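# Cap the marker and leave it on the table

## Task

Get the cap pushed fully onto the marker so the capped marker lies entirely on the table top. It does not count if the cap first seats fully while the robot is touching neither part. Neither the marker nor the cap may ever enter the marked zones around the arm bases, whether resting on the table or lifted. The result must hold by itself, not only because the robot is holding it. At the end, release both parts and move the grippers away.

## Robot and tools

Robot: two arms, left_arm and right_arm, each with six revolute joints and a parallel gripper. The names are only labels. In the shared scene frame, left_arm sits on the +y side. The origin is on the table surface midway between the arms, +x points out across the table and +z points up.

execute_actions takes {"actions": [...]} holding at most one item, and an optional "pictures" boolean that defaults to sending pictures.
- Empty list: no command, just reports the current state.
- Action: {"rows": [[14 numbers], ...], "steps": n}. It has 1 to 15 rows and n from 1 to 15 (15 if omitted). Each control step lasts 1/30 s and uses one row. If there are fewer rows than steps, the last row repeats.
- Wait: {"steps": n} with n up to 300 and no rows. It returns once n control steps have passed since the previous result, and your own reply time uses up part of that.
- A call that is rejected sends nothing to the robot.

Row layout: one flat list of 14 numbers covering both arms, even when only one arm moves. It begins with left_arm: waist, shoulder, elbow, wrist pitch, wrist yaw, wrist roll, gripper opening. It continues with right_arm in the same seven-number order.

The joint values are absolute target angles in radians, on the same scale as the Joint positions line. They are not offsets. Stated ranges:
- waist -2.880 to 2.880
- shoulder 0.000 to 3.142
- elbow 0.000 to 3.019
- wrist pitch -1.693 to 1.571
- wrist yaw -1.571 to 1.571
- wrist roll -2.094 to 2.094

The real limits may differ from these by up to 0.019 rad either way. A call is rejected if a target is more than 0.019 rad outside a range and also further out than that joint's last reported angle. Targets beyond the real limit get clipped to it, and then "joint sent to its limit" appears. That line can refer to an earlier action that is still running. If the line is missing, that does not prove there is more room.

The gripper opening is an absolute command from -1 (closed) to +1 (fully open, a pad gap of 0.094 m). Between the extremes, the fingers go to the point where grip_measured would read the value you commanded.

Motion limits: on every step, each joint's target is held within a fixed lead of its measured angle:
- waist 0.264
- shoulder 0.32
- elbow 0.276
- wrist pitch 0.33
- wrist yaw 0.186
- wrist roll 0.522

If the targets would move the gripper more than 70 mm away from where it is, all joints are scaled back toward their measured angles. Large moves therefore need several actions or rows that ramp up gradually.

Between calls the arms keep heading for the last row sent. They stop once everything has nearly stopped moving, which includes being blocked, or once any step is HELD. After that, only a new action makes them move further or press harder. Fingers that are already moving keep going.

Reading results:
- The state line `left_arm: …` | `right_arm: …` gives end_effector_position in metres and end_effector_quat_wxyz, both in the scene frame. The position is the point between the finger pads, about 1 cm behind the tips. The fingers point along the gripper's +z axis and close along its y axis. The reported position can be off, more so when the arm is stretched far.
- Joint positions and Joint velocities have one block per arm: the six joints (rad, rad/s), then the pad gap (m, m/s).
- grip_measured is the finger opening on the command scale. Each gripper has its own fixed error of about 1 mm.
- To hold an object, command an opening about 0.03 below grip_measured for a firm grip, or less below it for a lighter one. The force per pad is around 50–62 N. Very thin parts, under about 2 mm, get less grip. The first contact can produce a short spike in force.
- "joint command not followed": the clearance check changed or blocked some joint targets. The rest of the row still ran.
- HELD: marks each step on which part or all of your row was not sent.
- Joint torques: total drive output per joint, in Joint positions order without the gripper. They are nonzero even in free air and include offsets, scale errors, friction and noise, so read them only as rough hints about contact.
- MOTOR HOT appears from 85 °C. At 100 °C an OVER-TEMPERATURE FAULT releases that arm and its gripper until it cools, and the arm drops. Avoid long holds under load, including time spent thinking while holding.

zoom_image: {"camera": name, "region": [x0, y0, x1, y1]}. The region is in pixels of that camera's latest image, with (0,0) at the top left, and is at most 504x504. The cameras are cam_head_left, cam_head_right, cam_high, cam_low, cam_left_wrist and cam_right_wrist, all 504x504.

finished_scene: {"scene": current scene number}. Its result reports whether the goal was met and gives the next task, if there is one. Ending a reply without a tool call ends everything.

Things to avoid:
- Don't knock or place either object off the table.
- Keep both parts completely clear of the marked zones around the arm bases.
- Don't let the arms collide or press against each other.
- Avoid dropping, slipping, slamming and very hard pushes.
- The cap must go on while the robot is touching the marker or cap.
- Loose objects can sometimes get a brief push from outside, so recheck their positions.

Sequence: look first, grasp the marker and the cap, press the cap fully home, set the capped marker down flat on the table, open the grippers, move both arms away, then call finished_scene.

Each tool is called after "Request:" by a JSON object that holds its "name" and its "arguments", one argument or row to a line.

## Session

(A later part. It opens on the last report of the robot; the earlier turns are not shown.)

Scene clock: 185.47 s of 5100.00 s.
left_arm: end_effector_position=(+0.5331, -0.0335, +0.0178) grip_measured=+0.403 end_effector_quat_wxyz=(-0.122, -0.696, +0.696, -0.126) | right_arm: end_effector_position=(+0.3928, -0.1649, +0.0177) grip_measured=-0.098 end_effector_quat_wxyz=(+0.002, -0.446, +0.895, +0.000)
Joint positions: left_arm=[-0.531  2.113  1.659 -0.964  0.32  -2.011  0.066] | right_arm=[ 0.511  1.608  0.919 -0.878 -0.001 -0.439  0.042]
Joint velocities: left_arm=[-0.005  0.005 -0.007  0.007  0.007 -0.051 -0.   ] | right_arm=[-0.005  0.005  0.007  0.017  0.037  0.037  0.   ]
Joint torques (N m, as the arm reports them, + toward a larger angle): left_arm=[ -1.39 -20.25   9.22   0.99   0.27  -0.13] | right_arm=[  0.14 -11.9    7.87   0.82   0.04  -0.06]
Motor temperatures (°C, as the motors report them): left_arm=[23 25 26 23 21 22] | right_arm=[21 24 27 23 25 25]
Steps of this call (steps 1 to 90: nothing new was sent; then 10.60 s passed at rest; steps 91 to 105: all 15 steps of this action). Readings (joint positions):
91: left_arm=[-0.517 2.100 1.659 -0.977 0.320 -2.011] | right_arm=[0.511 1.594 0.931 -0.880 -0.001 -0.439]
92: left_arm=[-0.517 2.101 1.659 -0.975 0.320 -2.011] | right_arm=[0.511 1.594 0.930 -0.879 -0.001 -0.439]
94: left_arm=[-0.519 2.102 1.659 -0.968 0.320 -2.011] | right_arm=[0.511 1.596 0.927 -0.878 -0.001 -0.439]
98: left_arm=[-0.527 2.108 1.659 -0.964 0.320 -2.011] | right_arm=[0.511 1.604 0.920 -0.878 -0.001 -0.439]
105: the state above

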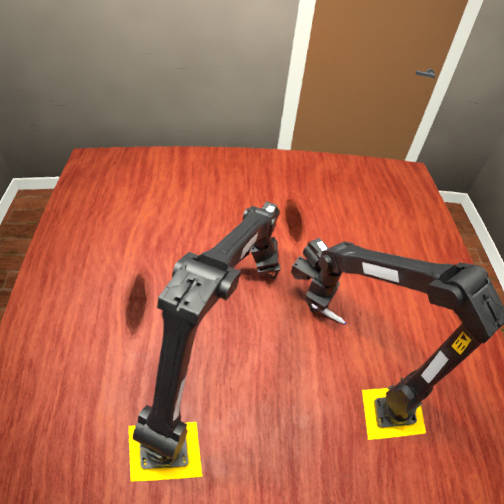

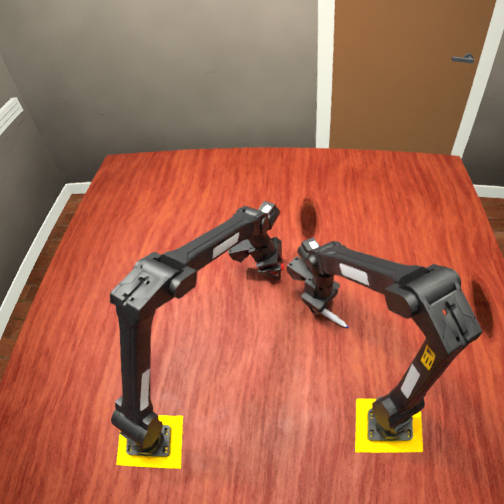

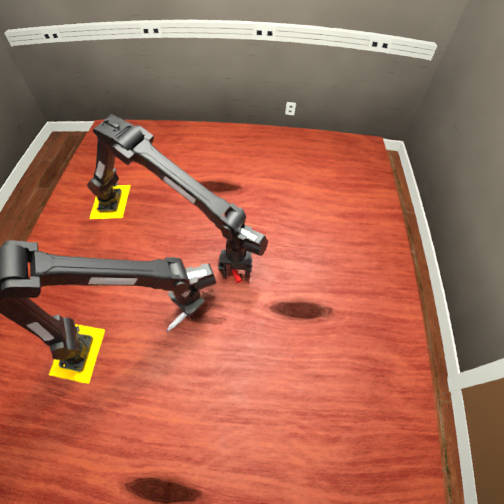

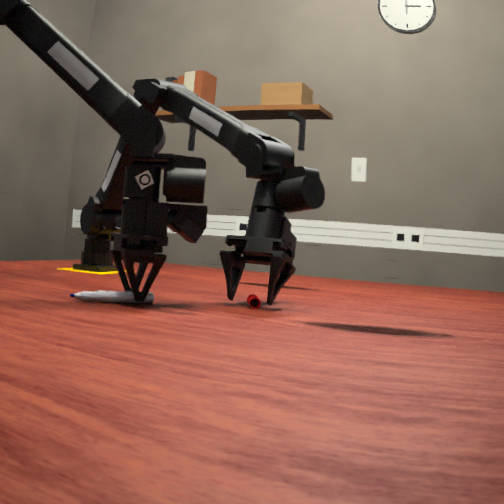

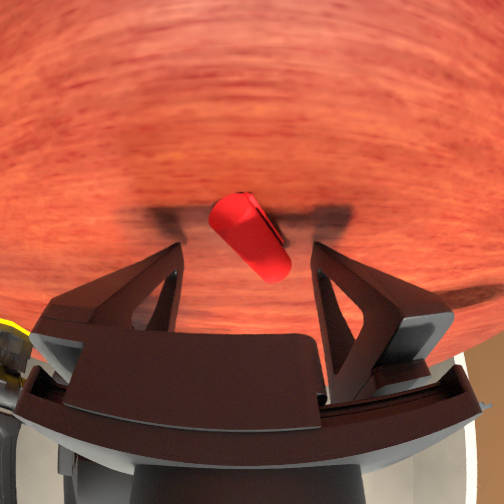

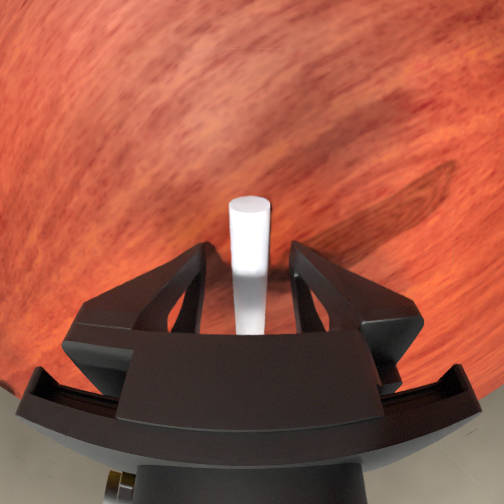

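Down ~5 mm more, then close partially.

Request:
{"name": "execute_actions", "arguments": {
  "actions": [
    {"rows":[[-0.543,2.125,1.66,-0.94,0.322,-2.02,0.3,0.504,1.64,0.916,-0.85,0,-0.45,-0.3]],"steps":12}
  ],
  "pictures": false
}}

Request:
{"name": "execute_actions", "arguments": {
  "actions": [
    {"rows":[[-0.543,2.125,1.66,-0.94,0.322,-2.02,0.2,0.504,1.64,0.916,-0.85,0,-0.45,-0.4],[-0.543,2.125,1.66,-0.94,0.322,-2.02,0.1,0.504,1.64,0.916,-0.85,0,-0.45,-0.45],[-0.543,2.125,1.66,-0.94,0.322,-2.02,0.0,0.504,1.64,0.916,-0.85,0,-0.45,-0.5],[-0.543,2.125,1.66,-0.94,0.322,-2.02,-0.08,0.504,1.64,0.916,-0.85,0,-0.45,-0.54],[-0.543,2.125,1.66,-0.94,0.322,-2.02,-0.16,0.504,1.64,0.916,-0.85,0,-0.45,-0.57],[-0.543,2.125,1.66,-0.94,0.322,-2.02,-0.24,0.504,1.64,0.916,-0.85,0,-0.45,-0.6],[-0.543,2.125,1.66,-0.94,0.322,-2.02,-0.32,0.504,1.64,0.916,-0.85,0,-0.45,-0.63],[-0.543,2.125,1.66,-0.94,0.322,-2.02,-0.4,0.504,1.64,0.916,-0.85,0,-0.45,-0.66],[-0.543,2.125,1.66,-0.94,0.322,-2.02,-0.48,0.504,1.64,0.916,-0.85,0,-0.45,-0.68],[-0.543,2.125,1.66,-0.94,0.322,-2.02,-0.55,0.504,1.64,0.916,-0.85,0,-0.45,-0.68],[-0.543,2.125,1.66,-0.94,0.322,-2.02,-0.62,0.504,1.64,0.916,-0.85,0,-0.45,-0.68]],"steps":15}
  ]
}}

Scene clock: 206.00 s of 5100.00 s.
left_arm: end_effector_position=(+0.5335, -0.0336, +0.0134) grip_measured=+0.303 end_effector_quat_wxyz=(-0.123, -0.696, +0.696, -0.125) | right_arm: end_effector_position=(+0.3942, -0.1641, +0.0134) grip_measured=-0.298 end_effector_quat_wxyz=(+0.002, -0.446, +0.895, +0.000)
Joint positions: left_arm=[-0.531  2.12   1.659 -0.958  0.32  -2.011  0.061] | right_arm=[ 0.511  1.619  0.919 -0.866 -0.001 -0.44   0.033]
Joint velocities: left_arm=[-0.015  0.005  0.012  0.007 -0.037  0.022  0.   ] | right_arm=[ 0.005 -0.015 -0.012 -0.007 -0.051 -0.11   0.   ]
Joint torques (N m, as the arm reports them, + toward a larger angle): left_arm=[ -1.34 -20.06   9.22   0.98   0.27  -0.13] | right_arm=[  0.41 -11.97   7.87   0.7    0.06  -0.04]
Motor temperatures (°C, as the motors report them): left_arm=[23 25 26 23 21 22] | right_arm=[21 24 26 23 25 25]
Steps of this call (steps 1 to 15: the robot went on to your last target; steps 16 to 90: nothing new was sent; then 17.13 s passed at rest; steps 91 to 102: all 12 steps of this action). Readings (joint positions):
91: left_arm=[-0.531 2.113 1.659 -0.963 0.320 -2.011] | right_arm=[0.511 1.608 0.919 -0.876 -0.001 -0.440]
92: left_arm=[-0.531 2.114 1.659 -0.961 0.320 -2.011] | right_arm=[0.511 1.610 0.919 -0.872 -0.001 -0.440]
94: left_arm=[-0.531 2.115 1.659 -0.959 0.320 -2.011] | right_arm=[0.511 1.613 0.919 -0.867 -0.001 -0.440]
98: left_arm=[-0.531 2.119 1.659 -0.958 0.320 -2.011] | right_arm=[0.511 1.619 0.919 -0.866 -0.001 -0.440]
102: the state above

Scene clock: 206.50 s of 5100.00 s.
left_arm: end_effector_position=(+0.5335, -0.0336, +0.0134) grip_measured=-0.598 end_effector_quat_wxyz=(-0.123, -0.697, +0.696, -0.125) | right_arm: end_effector_position=(+0.3942, -0.1641, +0.0134) grip_measured=-0.653 end_effector_quat_wxyz=(+0.002, -0.446, +0.895, +0.000)
Joint positions: left_arm=[-0.531  2.12   1.659 -0.958  0.32  -2.012  0.019] | right_arm=[ 0.511  1.619  0.919 -0.866 -0.001 -0.44   0.016]
Joint velocities: left_arm=[-0.005  0.005 -0.007 -0.012  0.007 -0.007 -0.   ] | right_arm=[ 0.005 -0.005  0.017 -0.007  0.007 -0.007 -0.   ]
Joint torques (N m, as the arm reports them, + toward a larger angle): left_arm=[ -1.3  -20.     9.21   0.96   0.27  -0.13] | right_arm=[  0.27 -11.97   7.85   0.84   0.07  -0.04]
Motor temperatures (°C, as the motors report them): left_arm=[23 25 26 23 21 22] | right_arm=[21 24 26 23 25 25]
Steps of this call (steps 1 to 15: all 15 steps of this action). Readings (joint positions):
1: left_arm=[-0.531 2.120 1.659 -0.958 0.320 -2.011] | right_arm=[0.511 1.619 0.919 -0.866 -0.001 -0.440]
2: left_arm=[-0.531 2.120 1.659 -0.958 0.320 -2.011] | right_arm=[0.511 1.619 0.919 -0.866 -0.001 -0.440]
4: left_arm=[-0.531 2.120 1.659 -0.958 0.320 -2.011] | right_arm=[0.511 1.619 0.919 -0.866 -0.001 -0.440]
8: left_arm=[-0.531 2.120 1.659 -0.958 0.320 -2.012] | right_arm=[0.511 1.619 0.919 -0.866 -0.001 -0.440]
15: the state above

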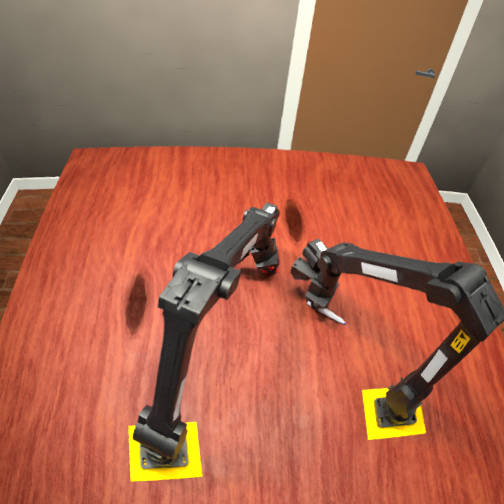

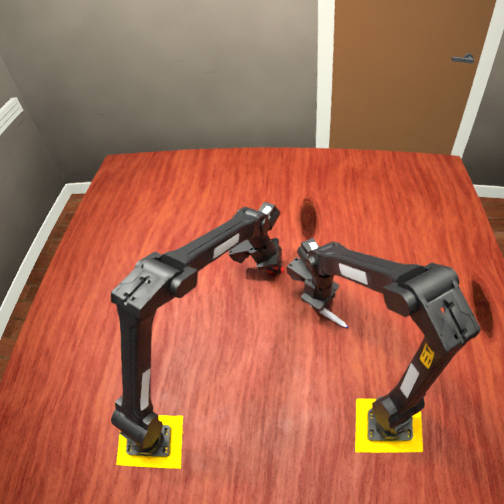

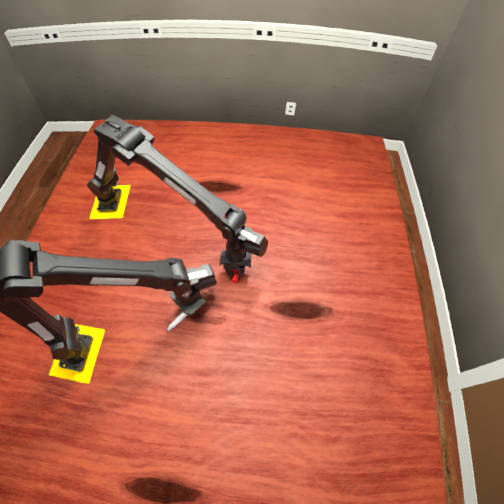

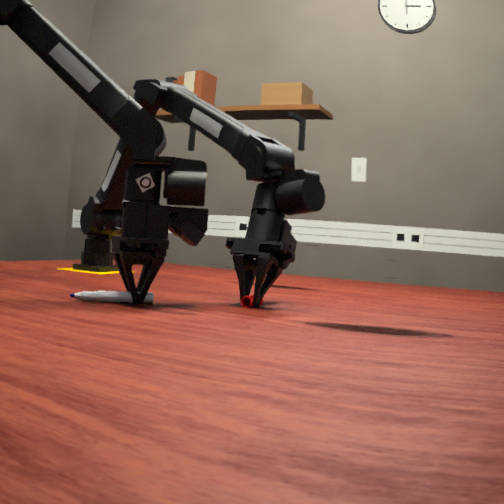

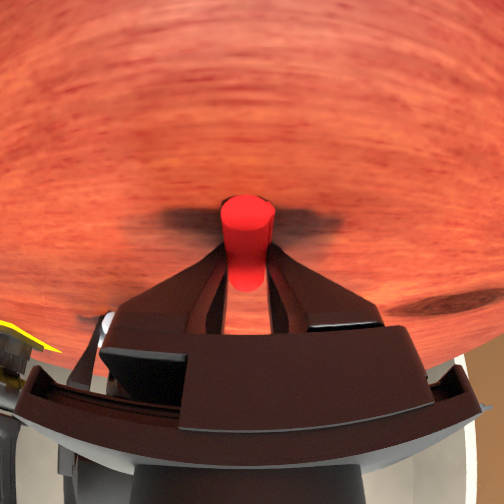

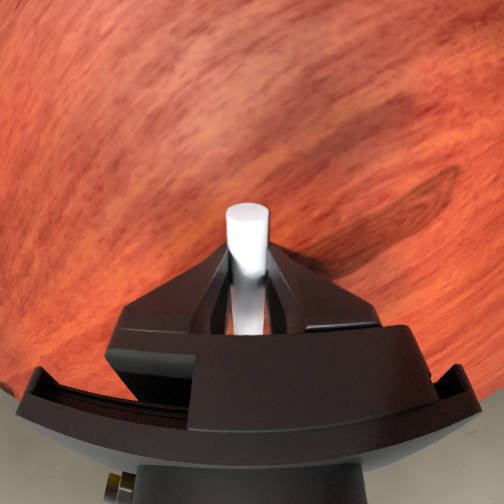

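Request:
{"name": "execute_actions", "arguments": {
  "actions": [
    {"rows":[[-0.543,2.125,1.66,-0.94,0.322,-2.02,-0.64,0.504,1.62,0.96,-0.88,0,-0.45,-0.69],[-0.543,2.125,1.66,-0.94,0.322,-2.02,-0.64,0.504,1.62,0.98,-0.9,0,-0.45,-0.69],[-0.543,2.125,1.66,-0.94,0.322,-2.02,-0.64,0.5,1.62,1.0,-0.92,0,-0.45,-0.69],[-0.543,2.125,1.66,-0.94,0.322,-2.02,-0.64,0.49,1.63,1.03,-0.94,0,-0.4,-0.69],[-0.543,2.125,1.66,-0.94,0.322,-2.02,-0.64,0.48,1.64,1.06,-0.96,0,-0.3,-0.69],[-0.543,2.125,1.66,-0.94,0.322,-2.02,-0.64,0.46,1.66,1.09,-0.98,0,-0.2,-0.69],[-0.543,2.125,1.66,-0.94,0.322,-2.02,-0.64,0.44,1.68,1.12,-0.99,0,-0.05,-0.69],[-0.543,2.125,1.66,-0.94,0.322,-2.02,-0.64,0.42,1.7,1.15,-1.0,0,0.1,-0.69],[-0.543,2.125,1.66,-0.94,0.322,-2.02,-0.64,0.40,1.72,1.18,-1.01,0,0.25,-0.69],[-0.543,2.125,1.66,-0.94,0.322,-2.02,-0.64,0.385,1.74,1.21,-1.02,0,0.4,-0.69],[-0.543,2.125,1.66,-0.94,0.322,-2.02,-0.64,0.37,1.76,1.24,-1.03,0,0.55,-0.69],[-0.543,2.125,1.66,-0.94,0.322,-2.02,-0.64,0.355,1.78,1.27,-1.04,0,0.7,-0.69],[-0.543,2.125,1.66,-0.94,0.322,-2.02,-0.64,0.345,1.8,1.3,-1.045,0,0.85,-0.69],[-0.543,2.125,1.66,-0.94,0.322,-2.02,-0.64,0.335,1.82,1.32,-1.05,0,1.0,-0.69],[-0.543,2.125,1.66,-0.94,0.322,-2.02,-0.64,0.328,1.838,1.34,-1.05,0,1.886,-0.69]],"steps":15}
  ],
  "pictures": false
}}

Request:
{"name": "execute_actions", "arguments": {
  "actions": [
    {"steps":35}
  ]
}}

Scene clock: 221.63 s of 5100.00 s.
left_arm: end_effector_position=(+0.5335, -0.0336, +0.0134) grip_measured=-0.598 end_effector_quat_wxyz=(-0.123, -0.697, +0.696, -0.125) | right_arm: end_effector_position=(+0.5284, -0.1905, +0.0623) grip_measured=-0.653 end_effector_quat_wxyz=(+0.026, +0.063, +0.998, +0.011)
Joint positions: left_arm=[-0.531  2.12   1.659 -0.958  0.32  -2.012  0.019] | right_arm=[ 0.344  1.772  1.281 -1.023 -0.001  0.444  0.016]
Joint velocities: left_arm=[-0.024 -0.005 -0.007  0.022 -0.037 -0.037 -0.001] | right_arm=[-0.474  0.562  0.681 -0.105 -0.081  2.85  -0.   ]
Joint torques (N m, as the arm reports them, + toward a larger angle): left_arm=[ -1.28 -20.02   9.22   0.97   0.27  -0.12] | right_arm=[  2.36 -15.24  11.2   -0.64   0.14   0.09]
Motor temperatures (°C, as the motors report them): left_arm=[23 25 26 23 21 22] | right_arm=[21 24 26 23 25 25]
Steps of this call (steps 1 to 15: the robot went on to your last target; steps 16 to 90: nothing new was sent; then 11.63 s passed at rest; steps 91 to 105: all 15 steps of this action). Readings (joint positions):
91: left_arm=[-0.531 2.120 1.659 -0.958 0.320 -2.012] | right_arm=[0.511 1.619 0.919 -0.866 -0.001 -0.440]
92: left_arm=[-0.531 2.120 1.659 -0.958 0.320 -2.012] | right_arm=[0.511 1.619 0.921 -0.871 -0.001 -0.440]
94: left_arm=[-0.531 2.120 1.659 -0.958 0.320 -2.012] | right_arm=[0.510 1.619 0.939 -0.899 -0.001 -0.435]
98: left_arm=[-0.531 2.120 1.659 -0.958 0.320 -2.012] | right_arm=[0.479 1.642 1.046 -0.969 -0.001 -0.243]
105: the state above

Scene clock: 222.80 s of 5100.00 s.
left_arm: end_effector_position=(+0.5335, -0.0336, +0.0134) grip_measured=-0.598 end_effector_quat_wxyz=(-0.123, -0.697, +0.696, -0.125) | right_arm: end_effector_position=(+0.5380, -0.1993, +0.0454) grip_measured=-0.653 end_effector_quat_wxyz=(+0.005, +0.710, +0.704, +0.009)
Joint positions: left_arm=[-0.531  2.12   1.659 -0.958  0.32  -2.012  0.019] | right_arm=[ 0.323  1.828  1.313 -1.036  0.     1.873  0.016]
Joint velocities: left_arm=[-0.005 -0.015  0.002 -0.022 -0.007 -0.037  0.   ] | right_arm=[-0.015 -0.005 -0.002  0.002  0.037 -0.022  0.   ]
Joint torques (N m, as the arm reports them, + toward a larger angle): left_arm=[ -1.28 -19.96   9.2    0.96   0.27  -0.12] | right_arm=[  1.52 -17.44  11.68  -0.53   0.15   0.16]
Motor temperatures (°C, as the motors report them): left_arm=[23 25 26 23 21 22] | right_arm=[21 24 26 23 25 25]
Steps of this call (steps 1 to 35: the robot went on to your last target). Readings (joint positions):
1: left_arm=[-0.531 2.120 1.659 -0.958 0.320 -2.012] | right_arm=[0.330 1.790 1.300 -1.024 -0.000 0.543]
2: left_arm=[-0.531 2.120 1.659 -0.958 0.320 -2.012] | right_arm=[0.320 1.804 1.310 -1.024 -0.000 0.642]
4: left_arm=[-0.531 2.120 1.659 -0.958 0.320 -2.012] | right_arm=[0.310 1.819 1.313 -1.027 0.000 0.842]
8: left_arm=[-0.531 2.120 1.659 -0.958 0.320 -2.012] | right_arm=[0.316 1.828 1.313 -1.036 0.000 1.239]
35: the state above

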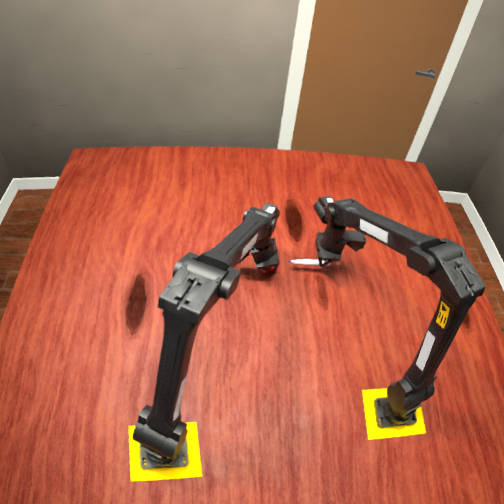

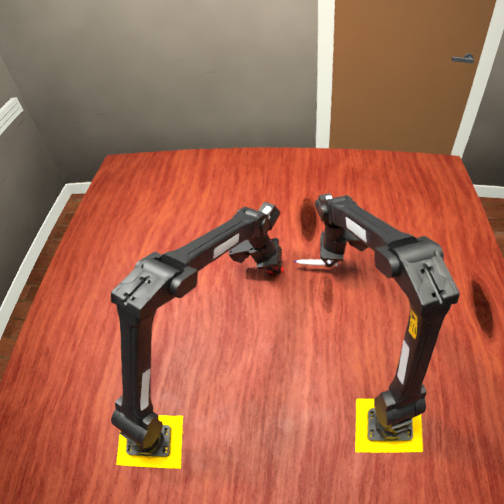

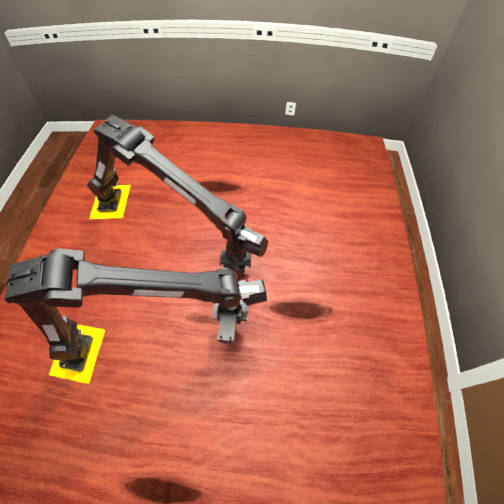

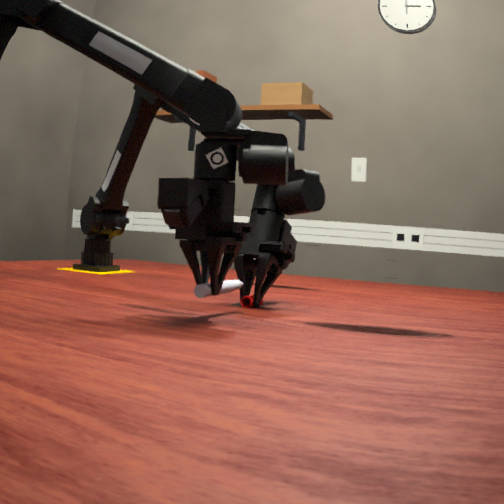

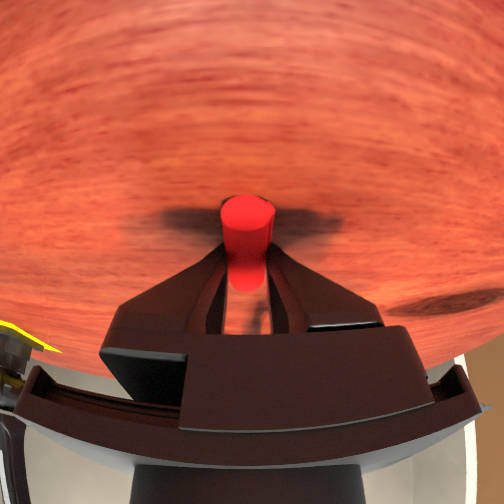

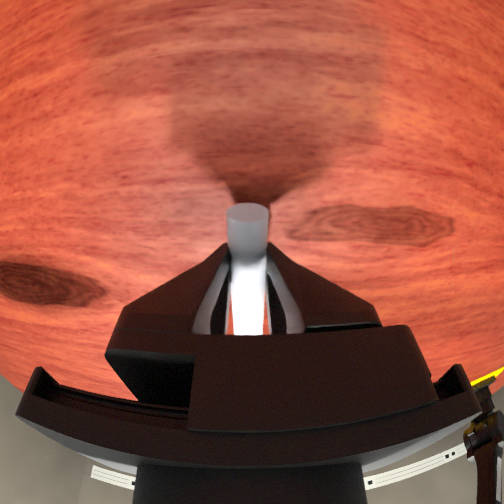

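Request:
{"name": "execute_actions", "arguments": {
  "actions": [
    {"rows":[[-0.543,2.125,1.66,-0.94,0.322,-2.02,-0.64,0.335,1.845,1.32,-1.02,0,1.89,-0.69],[-0.543,2.125,1.66,-0.94,0.322,-2.02,-0.64,0.34,1.852,1.31,-1.01,0,1.895,-0.69],[-0.543,2.125,1.66,-0.94,0.322,-2.02,-0.64,0.345,1.859,1.305,-1.0,0,1.9,-0.69],[-0.543,2.125,1.66,-0.94,0.322,-2.02,-0.64,0.35,1.866,1.302,-0.99,0,1.905,-0.69],[-0.543,2.125,1.66,-0.94,0.322,-2.02,-0.64,0.355,1.873,1.3,-0.985,0,1.91,-0.69],[-0.543,2.125,1.66,-0.94,0.322,-2.02,-0.64,0.36,1.879,1.3,-0.98,0,1.914,-0.69],[-0.543,2.125,1.66,-0.94,0.322,-2.02,-0.64,0.364,1.885,1.3,-0.972,0,1.914,-0.69]],"steps":15}
  ]
}}

Scene clock: 237.30 s of 5100.00 s.
left_arm: end_effector_position=(+0.5335, -0.0336, +0.0134) grip_measured=-0.598 end_effector_quat_wxyz=(-0.123, -0.697, +0.696, -0.125) | right_arm: end_effector_position=(+0.5333, -0.1775, +0.0214) grip_measured=-0.653 end_effector_quat_wxyz=(+0.004, +0.705, +0.710, +0.007)
Joint positions: left_arm=[-0.531  2.12   1.659 -0.958  0.32  -2.012  0.019] | right_arm=[ 0.365  1.868  1.3   -0.987  0.     1.901  0.016]
Joint velocities: left_arm=[-0.015 -0.005 -0.002 -0.002  0.022  0.037  0.   ] | right_arm=[-0.005 -0.015 -0.007  0.002  0.095 -0.037 -0.   ]
Joint torques (N m, as the arm reports them, + toward a larger angle): left_arm=[ -1.25 -20.06   9.2    0.99   0.27  -0.13] | right_arm=[  1.2  -18.62   8.92   0.46   0.09   0.21]
Motor temperatures (°C, as the motors report them): left_arm=[23 25 26 23 21 22] | right_arm=[21 24 27 23 25 25]
Steps of this call (steps 1 to 15: the robot went on to your last target; steps 16 to 90: nothing new was sent; then 11.00 s passed at rest; steps 91 to 105: all 15 steps of this action). Readings (joint positions):
91: left_arm=[-0.531 2.120 1.659 -0.958 0.320 -2.012] | right_arm=[0.323 1.828 1.313 -1.036 0.000 1.876]
92: left_arm=[-0.531 2.120 1.659 -0.958 0.320 -2.012] | right_arm=[0.324 1.828 1.313 -1.034 0.000 1.877]
94: left_arm=[-0.531 2.120 1.659 -0.958 0.320 -2.012] | right_arm=[0.328 1.829 1.311 -1.021 0.000 1.883]
98: left_arm=[-0.531 2.120 1.659 -0.958 0.320 -2.012] | right_arm=[0.347 1.844 1.308 -0.995 0.000 1.894]
105: the state above

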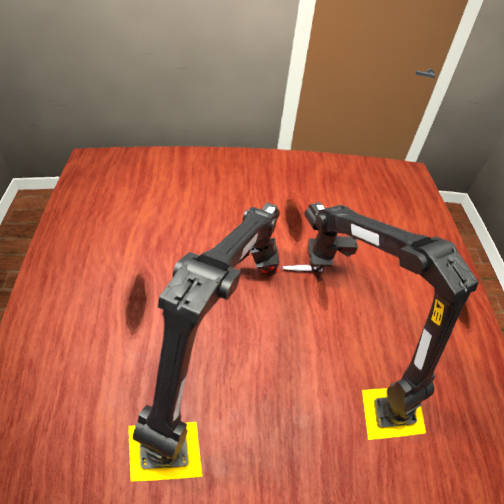

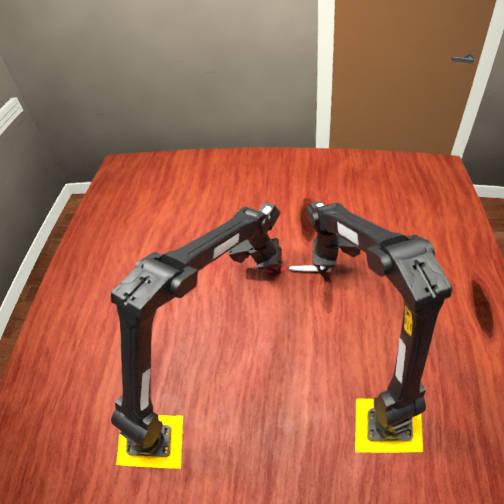

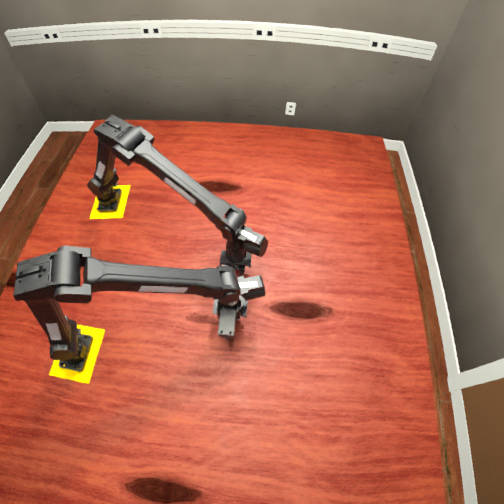

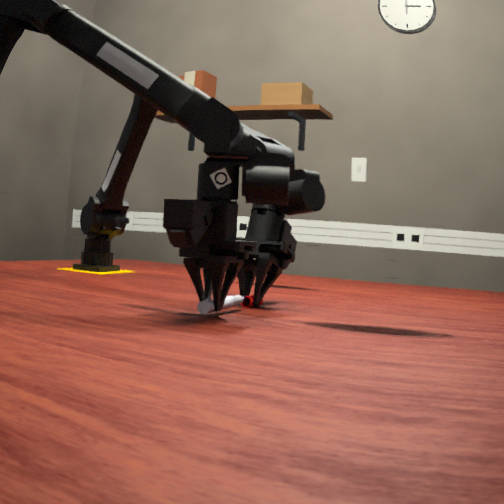

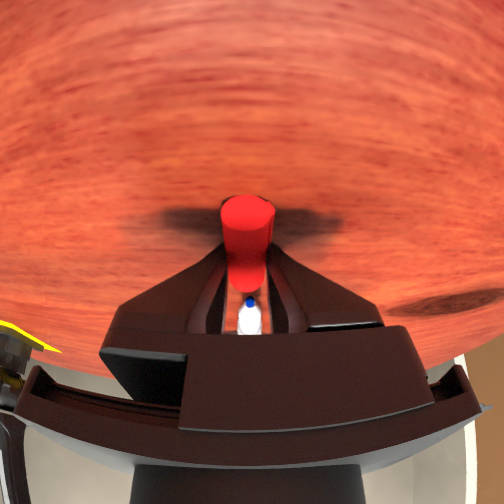

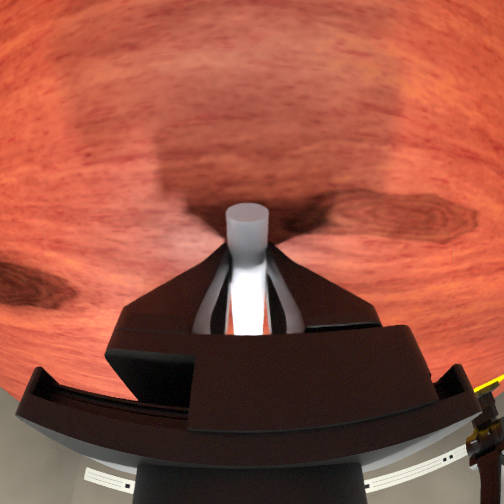

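Request:
{"name": "execute_actions", "arguments": {
  "actions": [
    {"rows":[[-0.543,2.125,1.66,-0.94,0.322,-2.02,-0.64,0.364,1.894,1.3,-0.972,0,1.914,-0.69]],"steps":12}
  ]
}}

Request:
{"name": "zoom_image", "arguments": {
  "camera": "cam_low",
  "region": [180,270,290,330]
}}

Request:
{"name": "zoom_image", "arguments": {
  "camera": "cam_head_right",
  "region": [240,190,360,290]
}}

Scene clock: 245.30 s of 5100.00 s.
left_arm: end_effector_position=(+0.5335, -0.0336, +0.0134) grip_measured=-0.598 end_effector_quat_wxyz=(-0.123, -0.697, +0.696, -0.125) | right_arm: end_effector_position=(+0.5333, -0.1775, +0.0214) grip_measured=-0.653 end_effector_quat_wxyz=(+0.004, +0.705, +0.709, +0.007)
Joint positions: left_arm=[-0.531  2.12   1.659 -0.958  0.32  -2.012  0.019] | right_arm=[ 0.365  1.868  1.3   -0.987  0.     1.903  0.016]
Joint velocities: left_arm=[-0.015 -0.005 -0.027  0.002 -0.051 -0.037  0.001] | right_arm=[ 0.015 -0.005  0.007  0.007 -0.081 -0.022 -0.001]
Joint torques (N m, as the arm reports them, + toward a larger angle): left_arm=[ -1.23 -19.96   9.2    0.97   0.27  -0.13] | right_arm=[  0.94 -16.43   8.8    0.44   0.05   0.14]
Motor temperatures (°C, as the motors report them): left_arm=[23 25 26 23 21 22] | right_arm=[21 25 27 23 25 25]
Steps of this call (steps 1 to 15: the robot went on to your last target; steps 16 to 90: nothing new was sent; then 4.60 s passed at rest; steps 91 to 102: all 12 steps of this action). Readings (joint positions):
91: left_arm=[-0.531 2.120 1.659 -0.958 0.320 -2.012] | right_arm=[0.365 1.868 1.300 -0.987 0.000 1.903]
92: left_arm=[-0.531 2.120 1.659 -0.958 0.320 -2.012] | right_arm=[0.365 1.868 1.300 -0.987 0.000 1.903]
94: left_arm=[-0.531 2.120 1.659 -0.958 0.320 -2.012] | right_arm=[0.365 1.868 1.300 -0.987 0.000 1.903]
98: left_arm=[-0.531 2.120 1.659 -0.958 0.320 -2.012] | right_arm=[0.365 1.868 1.300 -0.987 0.000 1.903]
102: the state above

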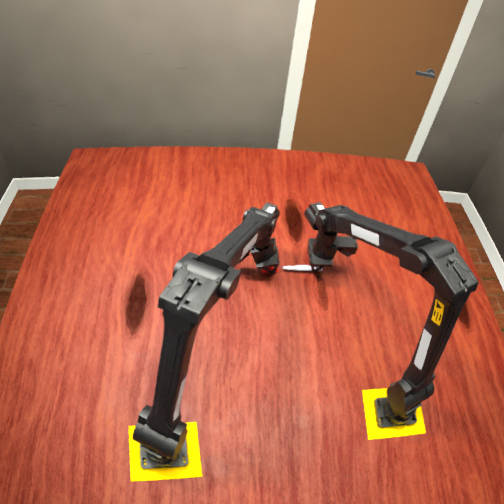

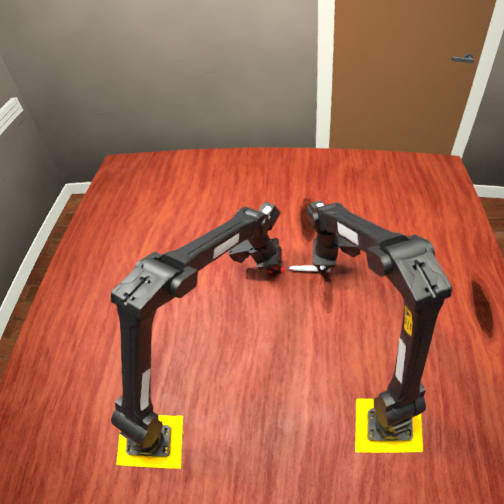

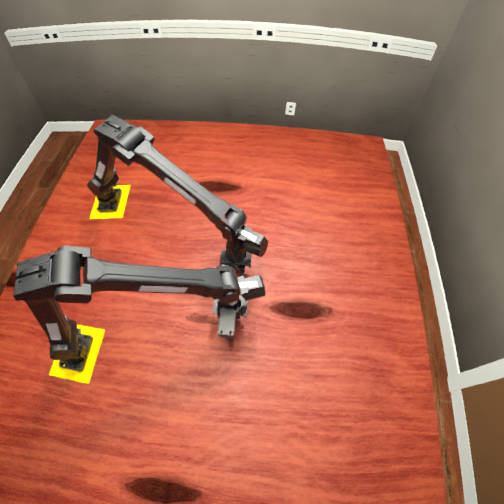

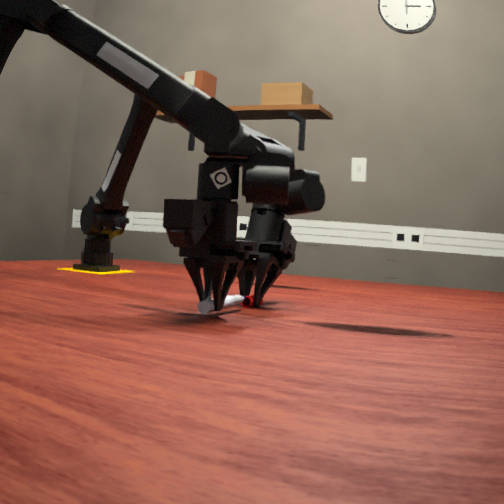

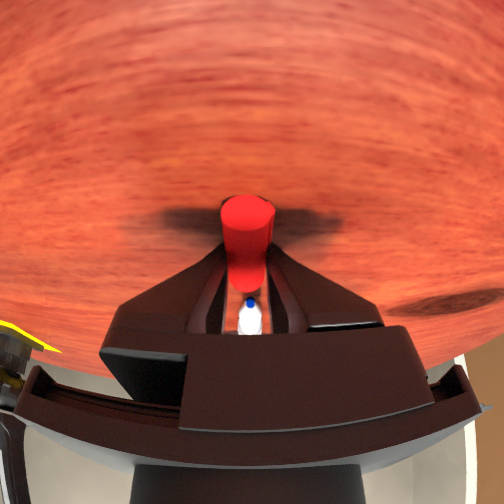

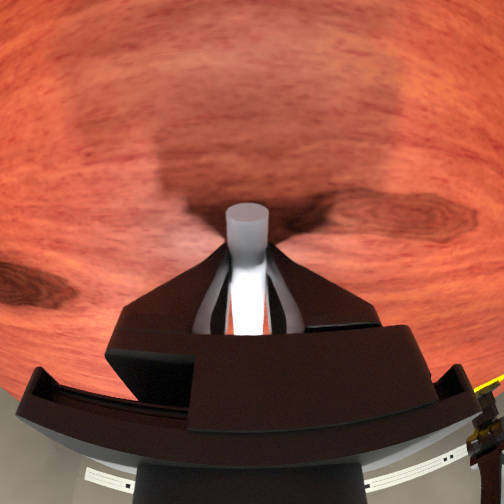

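Region (180, 270, 290, 330) of cam_low's 504x504 image, scaled by 4.582, with more detail than that image has; it fills the top 275 rows of this view, and the rest is white.

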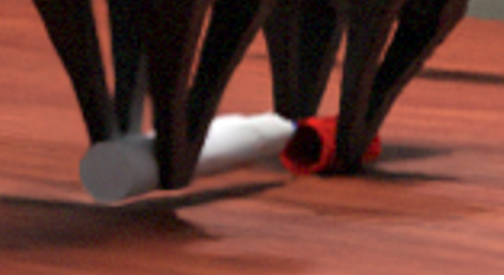

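Region (240, 190, 360, 290) of cam_head_right's 504x504 image, scaled by 4.200, with more detail than that image has.

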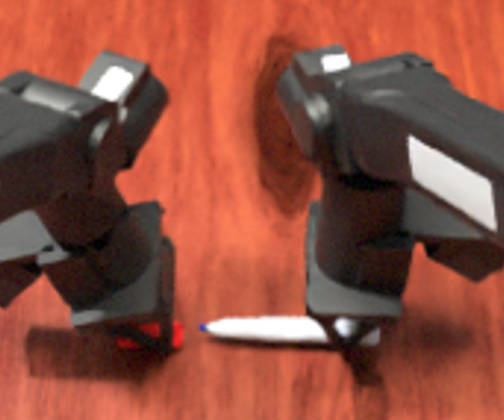

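Still high; stuck in friction.

Request:
{"name": "execute_actions", "arguments": {
  "actions": [
    {"rows":[[-0.543,2.125,1.66,-0.94,0.322,-2.02,-0.64,0.364,1.906,1.3,-0.972,0,1.914,-0.69]],"steps":15}
  ]
}}

Request:
{"name": "zoom_image", "arguments": {
  "camera": "cam_low",
  "region": [180,270,290,330]
}}

Scene clock: 251.10 s of 5100.00 s.
left_arm: end_effector_position=(+0.5335, -0.0336, +0.0134) grip_measured=-0.598 end_effector_quat_wxyz=(-0.123, -0.697, +0.696, -0.125) | right_arm: end_effector_position=(+0.5323, -0.1779, +0.0159) grip_measured=-0.653 end_effector_quat_wxyz=(+0.001, +0.706, +0.709, +0.002)
Joint positions: left_arm=[-0.531  2.12   1.659 -0.958  0.32  -2.012  0.019] | right_arm=[ 0.365  1.879  1.3   -0.987  0.001  1.904  0.016]
Joint velocities: left_arm=[-0.005 -0.015 -0.012  0.007  0.007  0.022  0.   ] | right_arm=[-0.005  0.005 -0.002 -0.007 -0.022 -0.051  0.001]
Joint torques (N m, as the arm reports them, + toward a larger angle): left_arm=[ -1.19 -20.03   9.21   0.98   0.27  -0.13] | right_arm=[  1.25 -16.42   8.79   0.6    0.14   0.16]
Motor temperatures (°C, as the motors report them): left_arm=[23 25 26 23 21 22] | right_arm=[21 25 27 23 25 25]
Steps of this call (steps 1 to 15: the robot went on to your last target; steps 16 to 90: nothing new was sent; then 2.30 s passed at rest; steps 91 to 105: all 15 steps of this action). Readings (joint positions):
91: left_arm=[-0.531 2.120 1.659 -0.958 0.320 -2.012] | right_arm=[0.365 1.869 1.300 -0.987 0.000 1.903]
92: left_arm=[-0.531 2.120 1.659 -0.958 0.320 -2.012] | right_arm=[0.365 1.870 1.300 -0.987 0.000 1.903]
94: left_arm=[-0.531 2.120 1.659 -0.958 0.320 -2.012] | right_arm=[0.365 1.874 1.300 -0.987 0.000 1.903]
98: left_arm=[-0.531 2.120 1.659 -0.958 0.320 -2.012] | right_arm=[0.365 1.879 1.300 -0.987 0.000 1.904]
105: the state above

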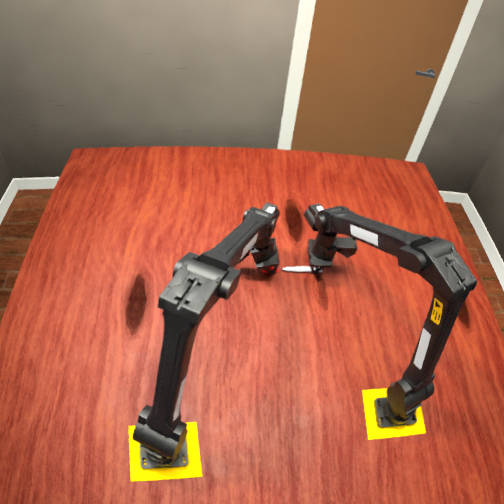

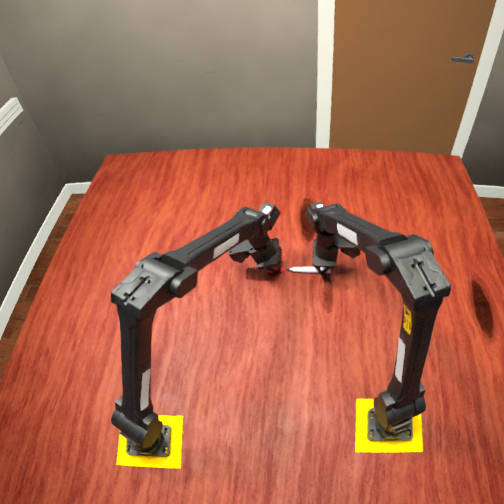

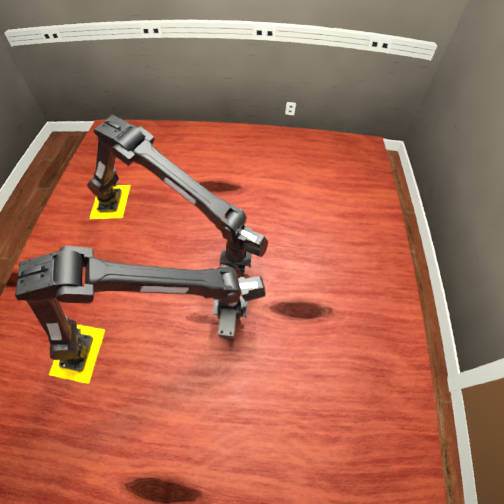

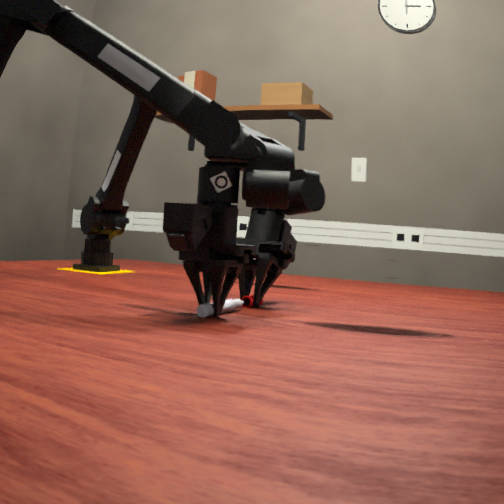

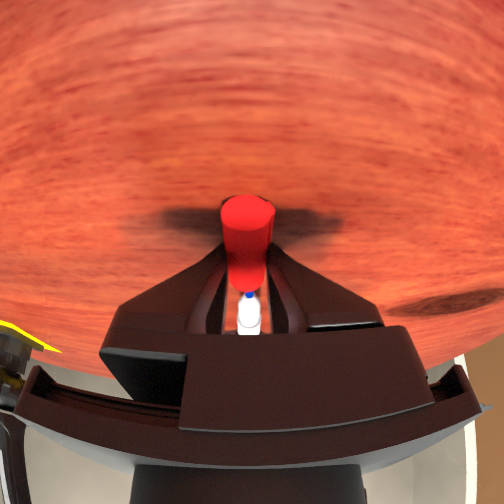

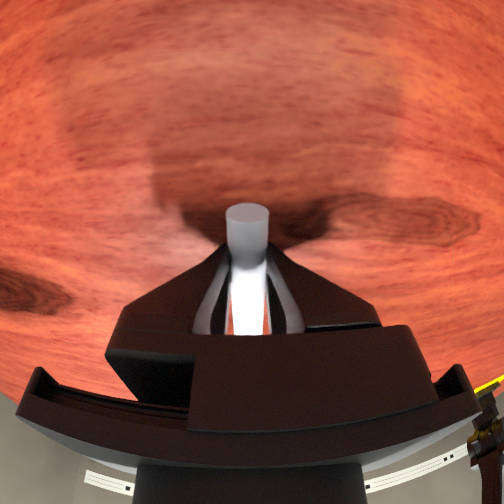

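Region (180, 270, 290, 330) of cam_low's 504x504 image, scaled by 4.582, with more detail than that image has; it fills the top 275 rows of this view, and the rest is white.

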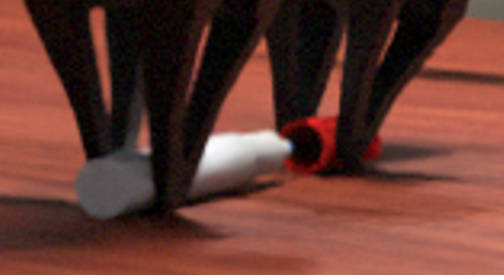

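Request:
{"name": "execute_actions", "arguments": {
  "actions": [
    {"rows":[[-0.543,2.125,1.66,-0.94,0.322,-2.02,-0.64,0.372,1.906,1.336,-0.972,0,1.92,-0.69],[-0.543,2.125,1.66,-0.94,0.322,-2.02,-0.64,0.378,1.908,1.339,-0.972,0,1.926,-0.69],[-0.543,2.125,1.66,-0.94,0.322,-2.02,-0.64,0.384,1.91,1.342,-0.972,0,1.932,-0.69],[-0.543,2.125,1.66,-0.94,0.322,-2.02,-0.64,0.39,1.912,1.345,-0.972,0,1.938,-0.69],[-0.543,2.125,1.66,-0.94,0.322,-2.02,-0.64,0.396,1.914,1.348,-0.972,0,1.944,-0.69],[-0.543,2.125,1.66,-0.94,0.322,-2.02,-0.64,0.402,1.917,1.351,-0.972,0,1.95,-0.69],[-0.543,2.125,1.66,-0.94,0.322,-2.02,-0.64,0.408,1.92,1.354,-0.972,0,1.956,-0.69]],"steps":15}
  ]
}}

Request:
{"name": "zoom_image", "arguments": {
  "camera": "cam_low",
  "region": [180,270,290,330]
}}

Scene clock: 264.70 s of 5100.00 s.
left_arm: end_effector_position=(+0.5335, -0.0336, +0.0134) grip_measured=-0.598 end_effector_quat_wxyz=(-0.123, -0.697, +0.696, -0.125) | right_arm: end_effector_position=(+0.5305, -0.1549, +0.0164) grip_measured=-0.653 end_effector_quat_wxyz=(+0.003, +0.704, +0.710, +0.005)
Joint positions: left_arm=[-0.531  2.12   1.659 -0.958  0.32  -2.012  0.019] | right_arm=[ 0.407  1.889  1.317 -0.987  0.001  1.942  0.016]
Joint velocities: left_arm=[ 0.005  0.005  0.007  0.002  0.022  0.022 -0.   ] | right_arm=[-0.015 -0.015 -0.012  0.002 -0.007  0.066 -0.001]
Joint torques (N m, as the arm reports them, + toward a larger angle): left_arm=[ -1.28 -20.03   9.22   0.98   0.28  -0.12] | right_arm=[  0.04 -15.51  12.38   0.64   0.08   0.21]
Motor temperatures (°C, as the motors report them): left_arm=[23 25 26 23 21 22] | right_arm=[21 25 27 23 25 25]
Steps of this call (steps 1 to 15: the robot went on to your last target; steps 16 to 90: nothing new was sent; then 10.10 s passed at rest; steps 91 to 105: all 15 steps of this action). Readings (joint positions):
91: left_arm=[-0.531 2.120 1.659 -0.958 0.320 -2.012] | right_arm=[0.365 1.879 1.300 -0.987 0.001 1.905]
92: left_arm=[-0.531 2.120 1.659 -0.958 0.320 -2.012] | right_arm=[0.365 1.879 1.301 -0.987 0.001 1.907]
94: left_arm=[-0.531 2.120 1.659 -0.958 0.320 -2.012] | right_arm=[0.367 1.879 1.302 -0.987 0.001 1.913]
98: left_arm=[-0.531 2.120 1.659 -0.958 0.320 -2.012] | right_arm=[0.385 1.885 1.311 -0.987 0.001 1.930]
105: the state above

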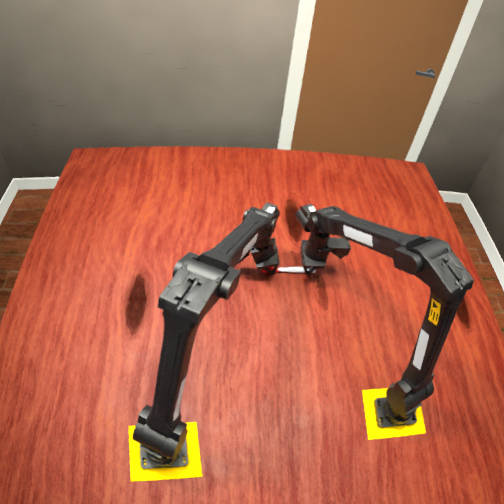

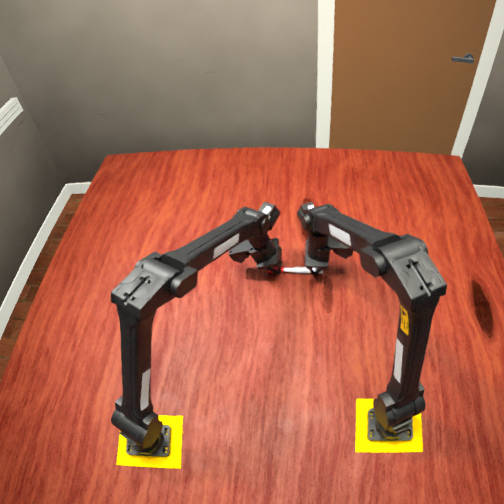

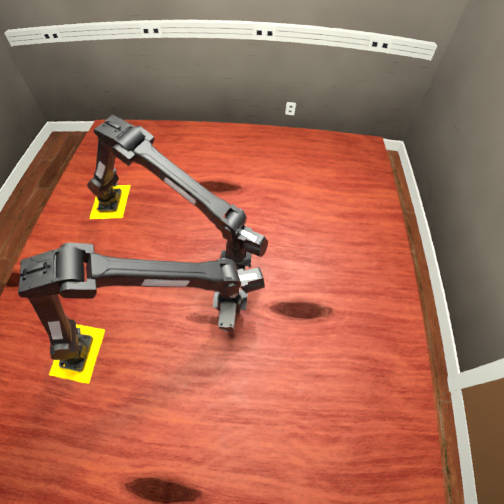

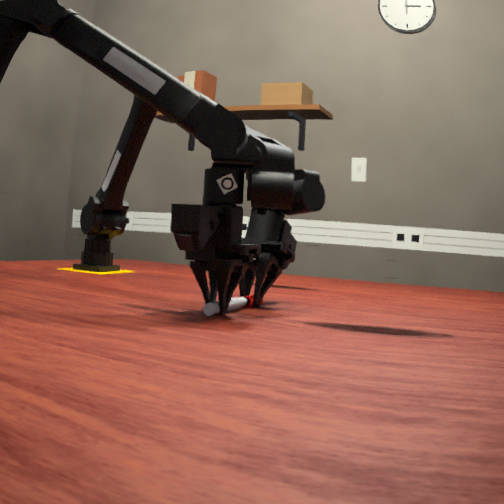

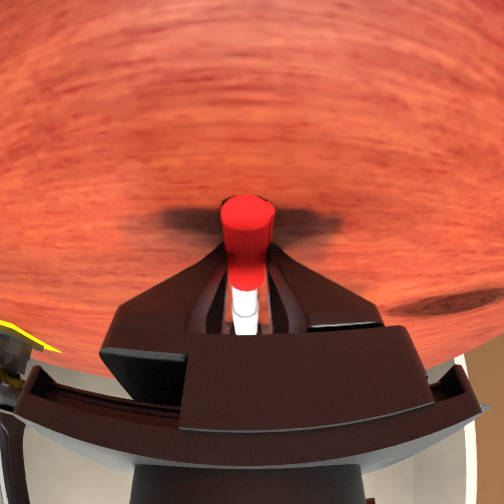

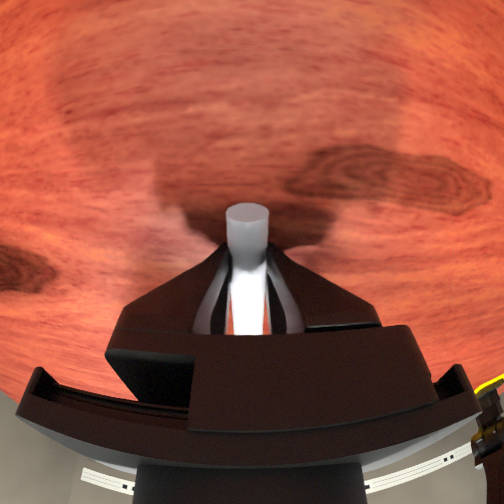

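Region (180, 270, 290, 330) of cam_low's 504x504 image, scaled by 4.582, with more detail than that image has; it fills the top 275 rows of this view, and the rest is white.

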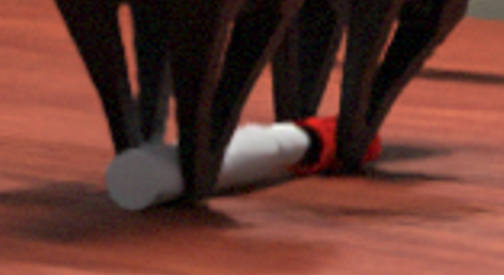

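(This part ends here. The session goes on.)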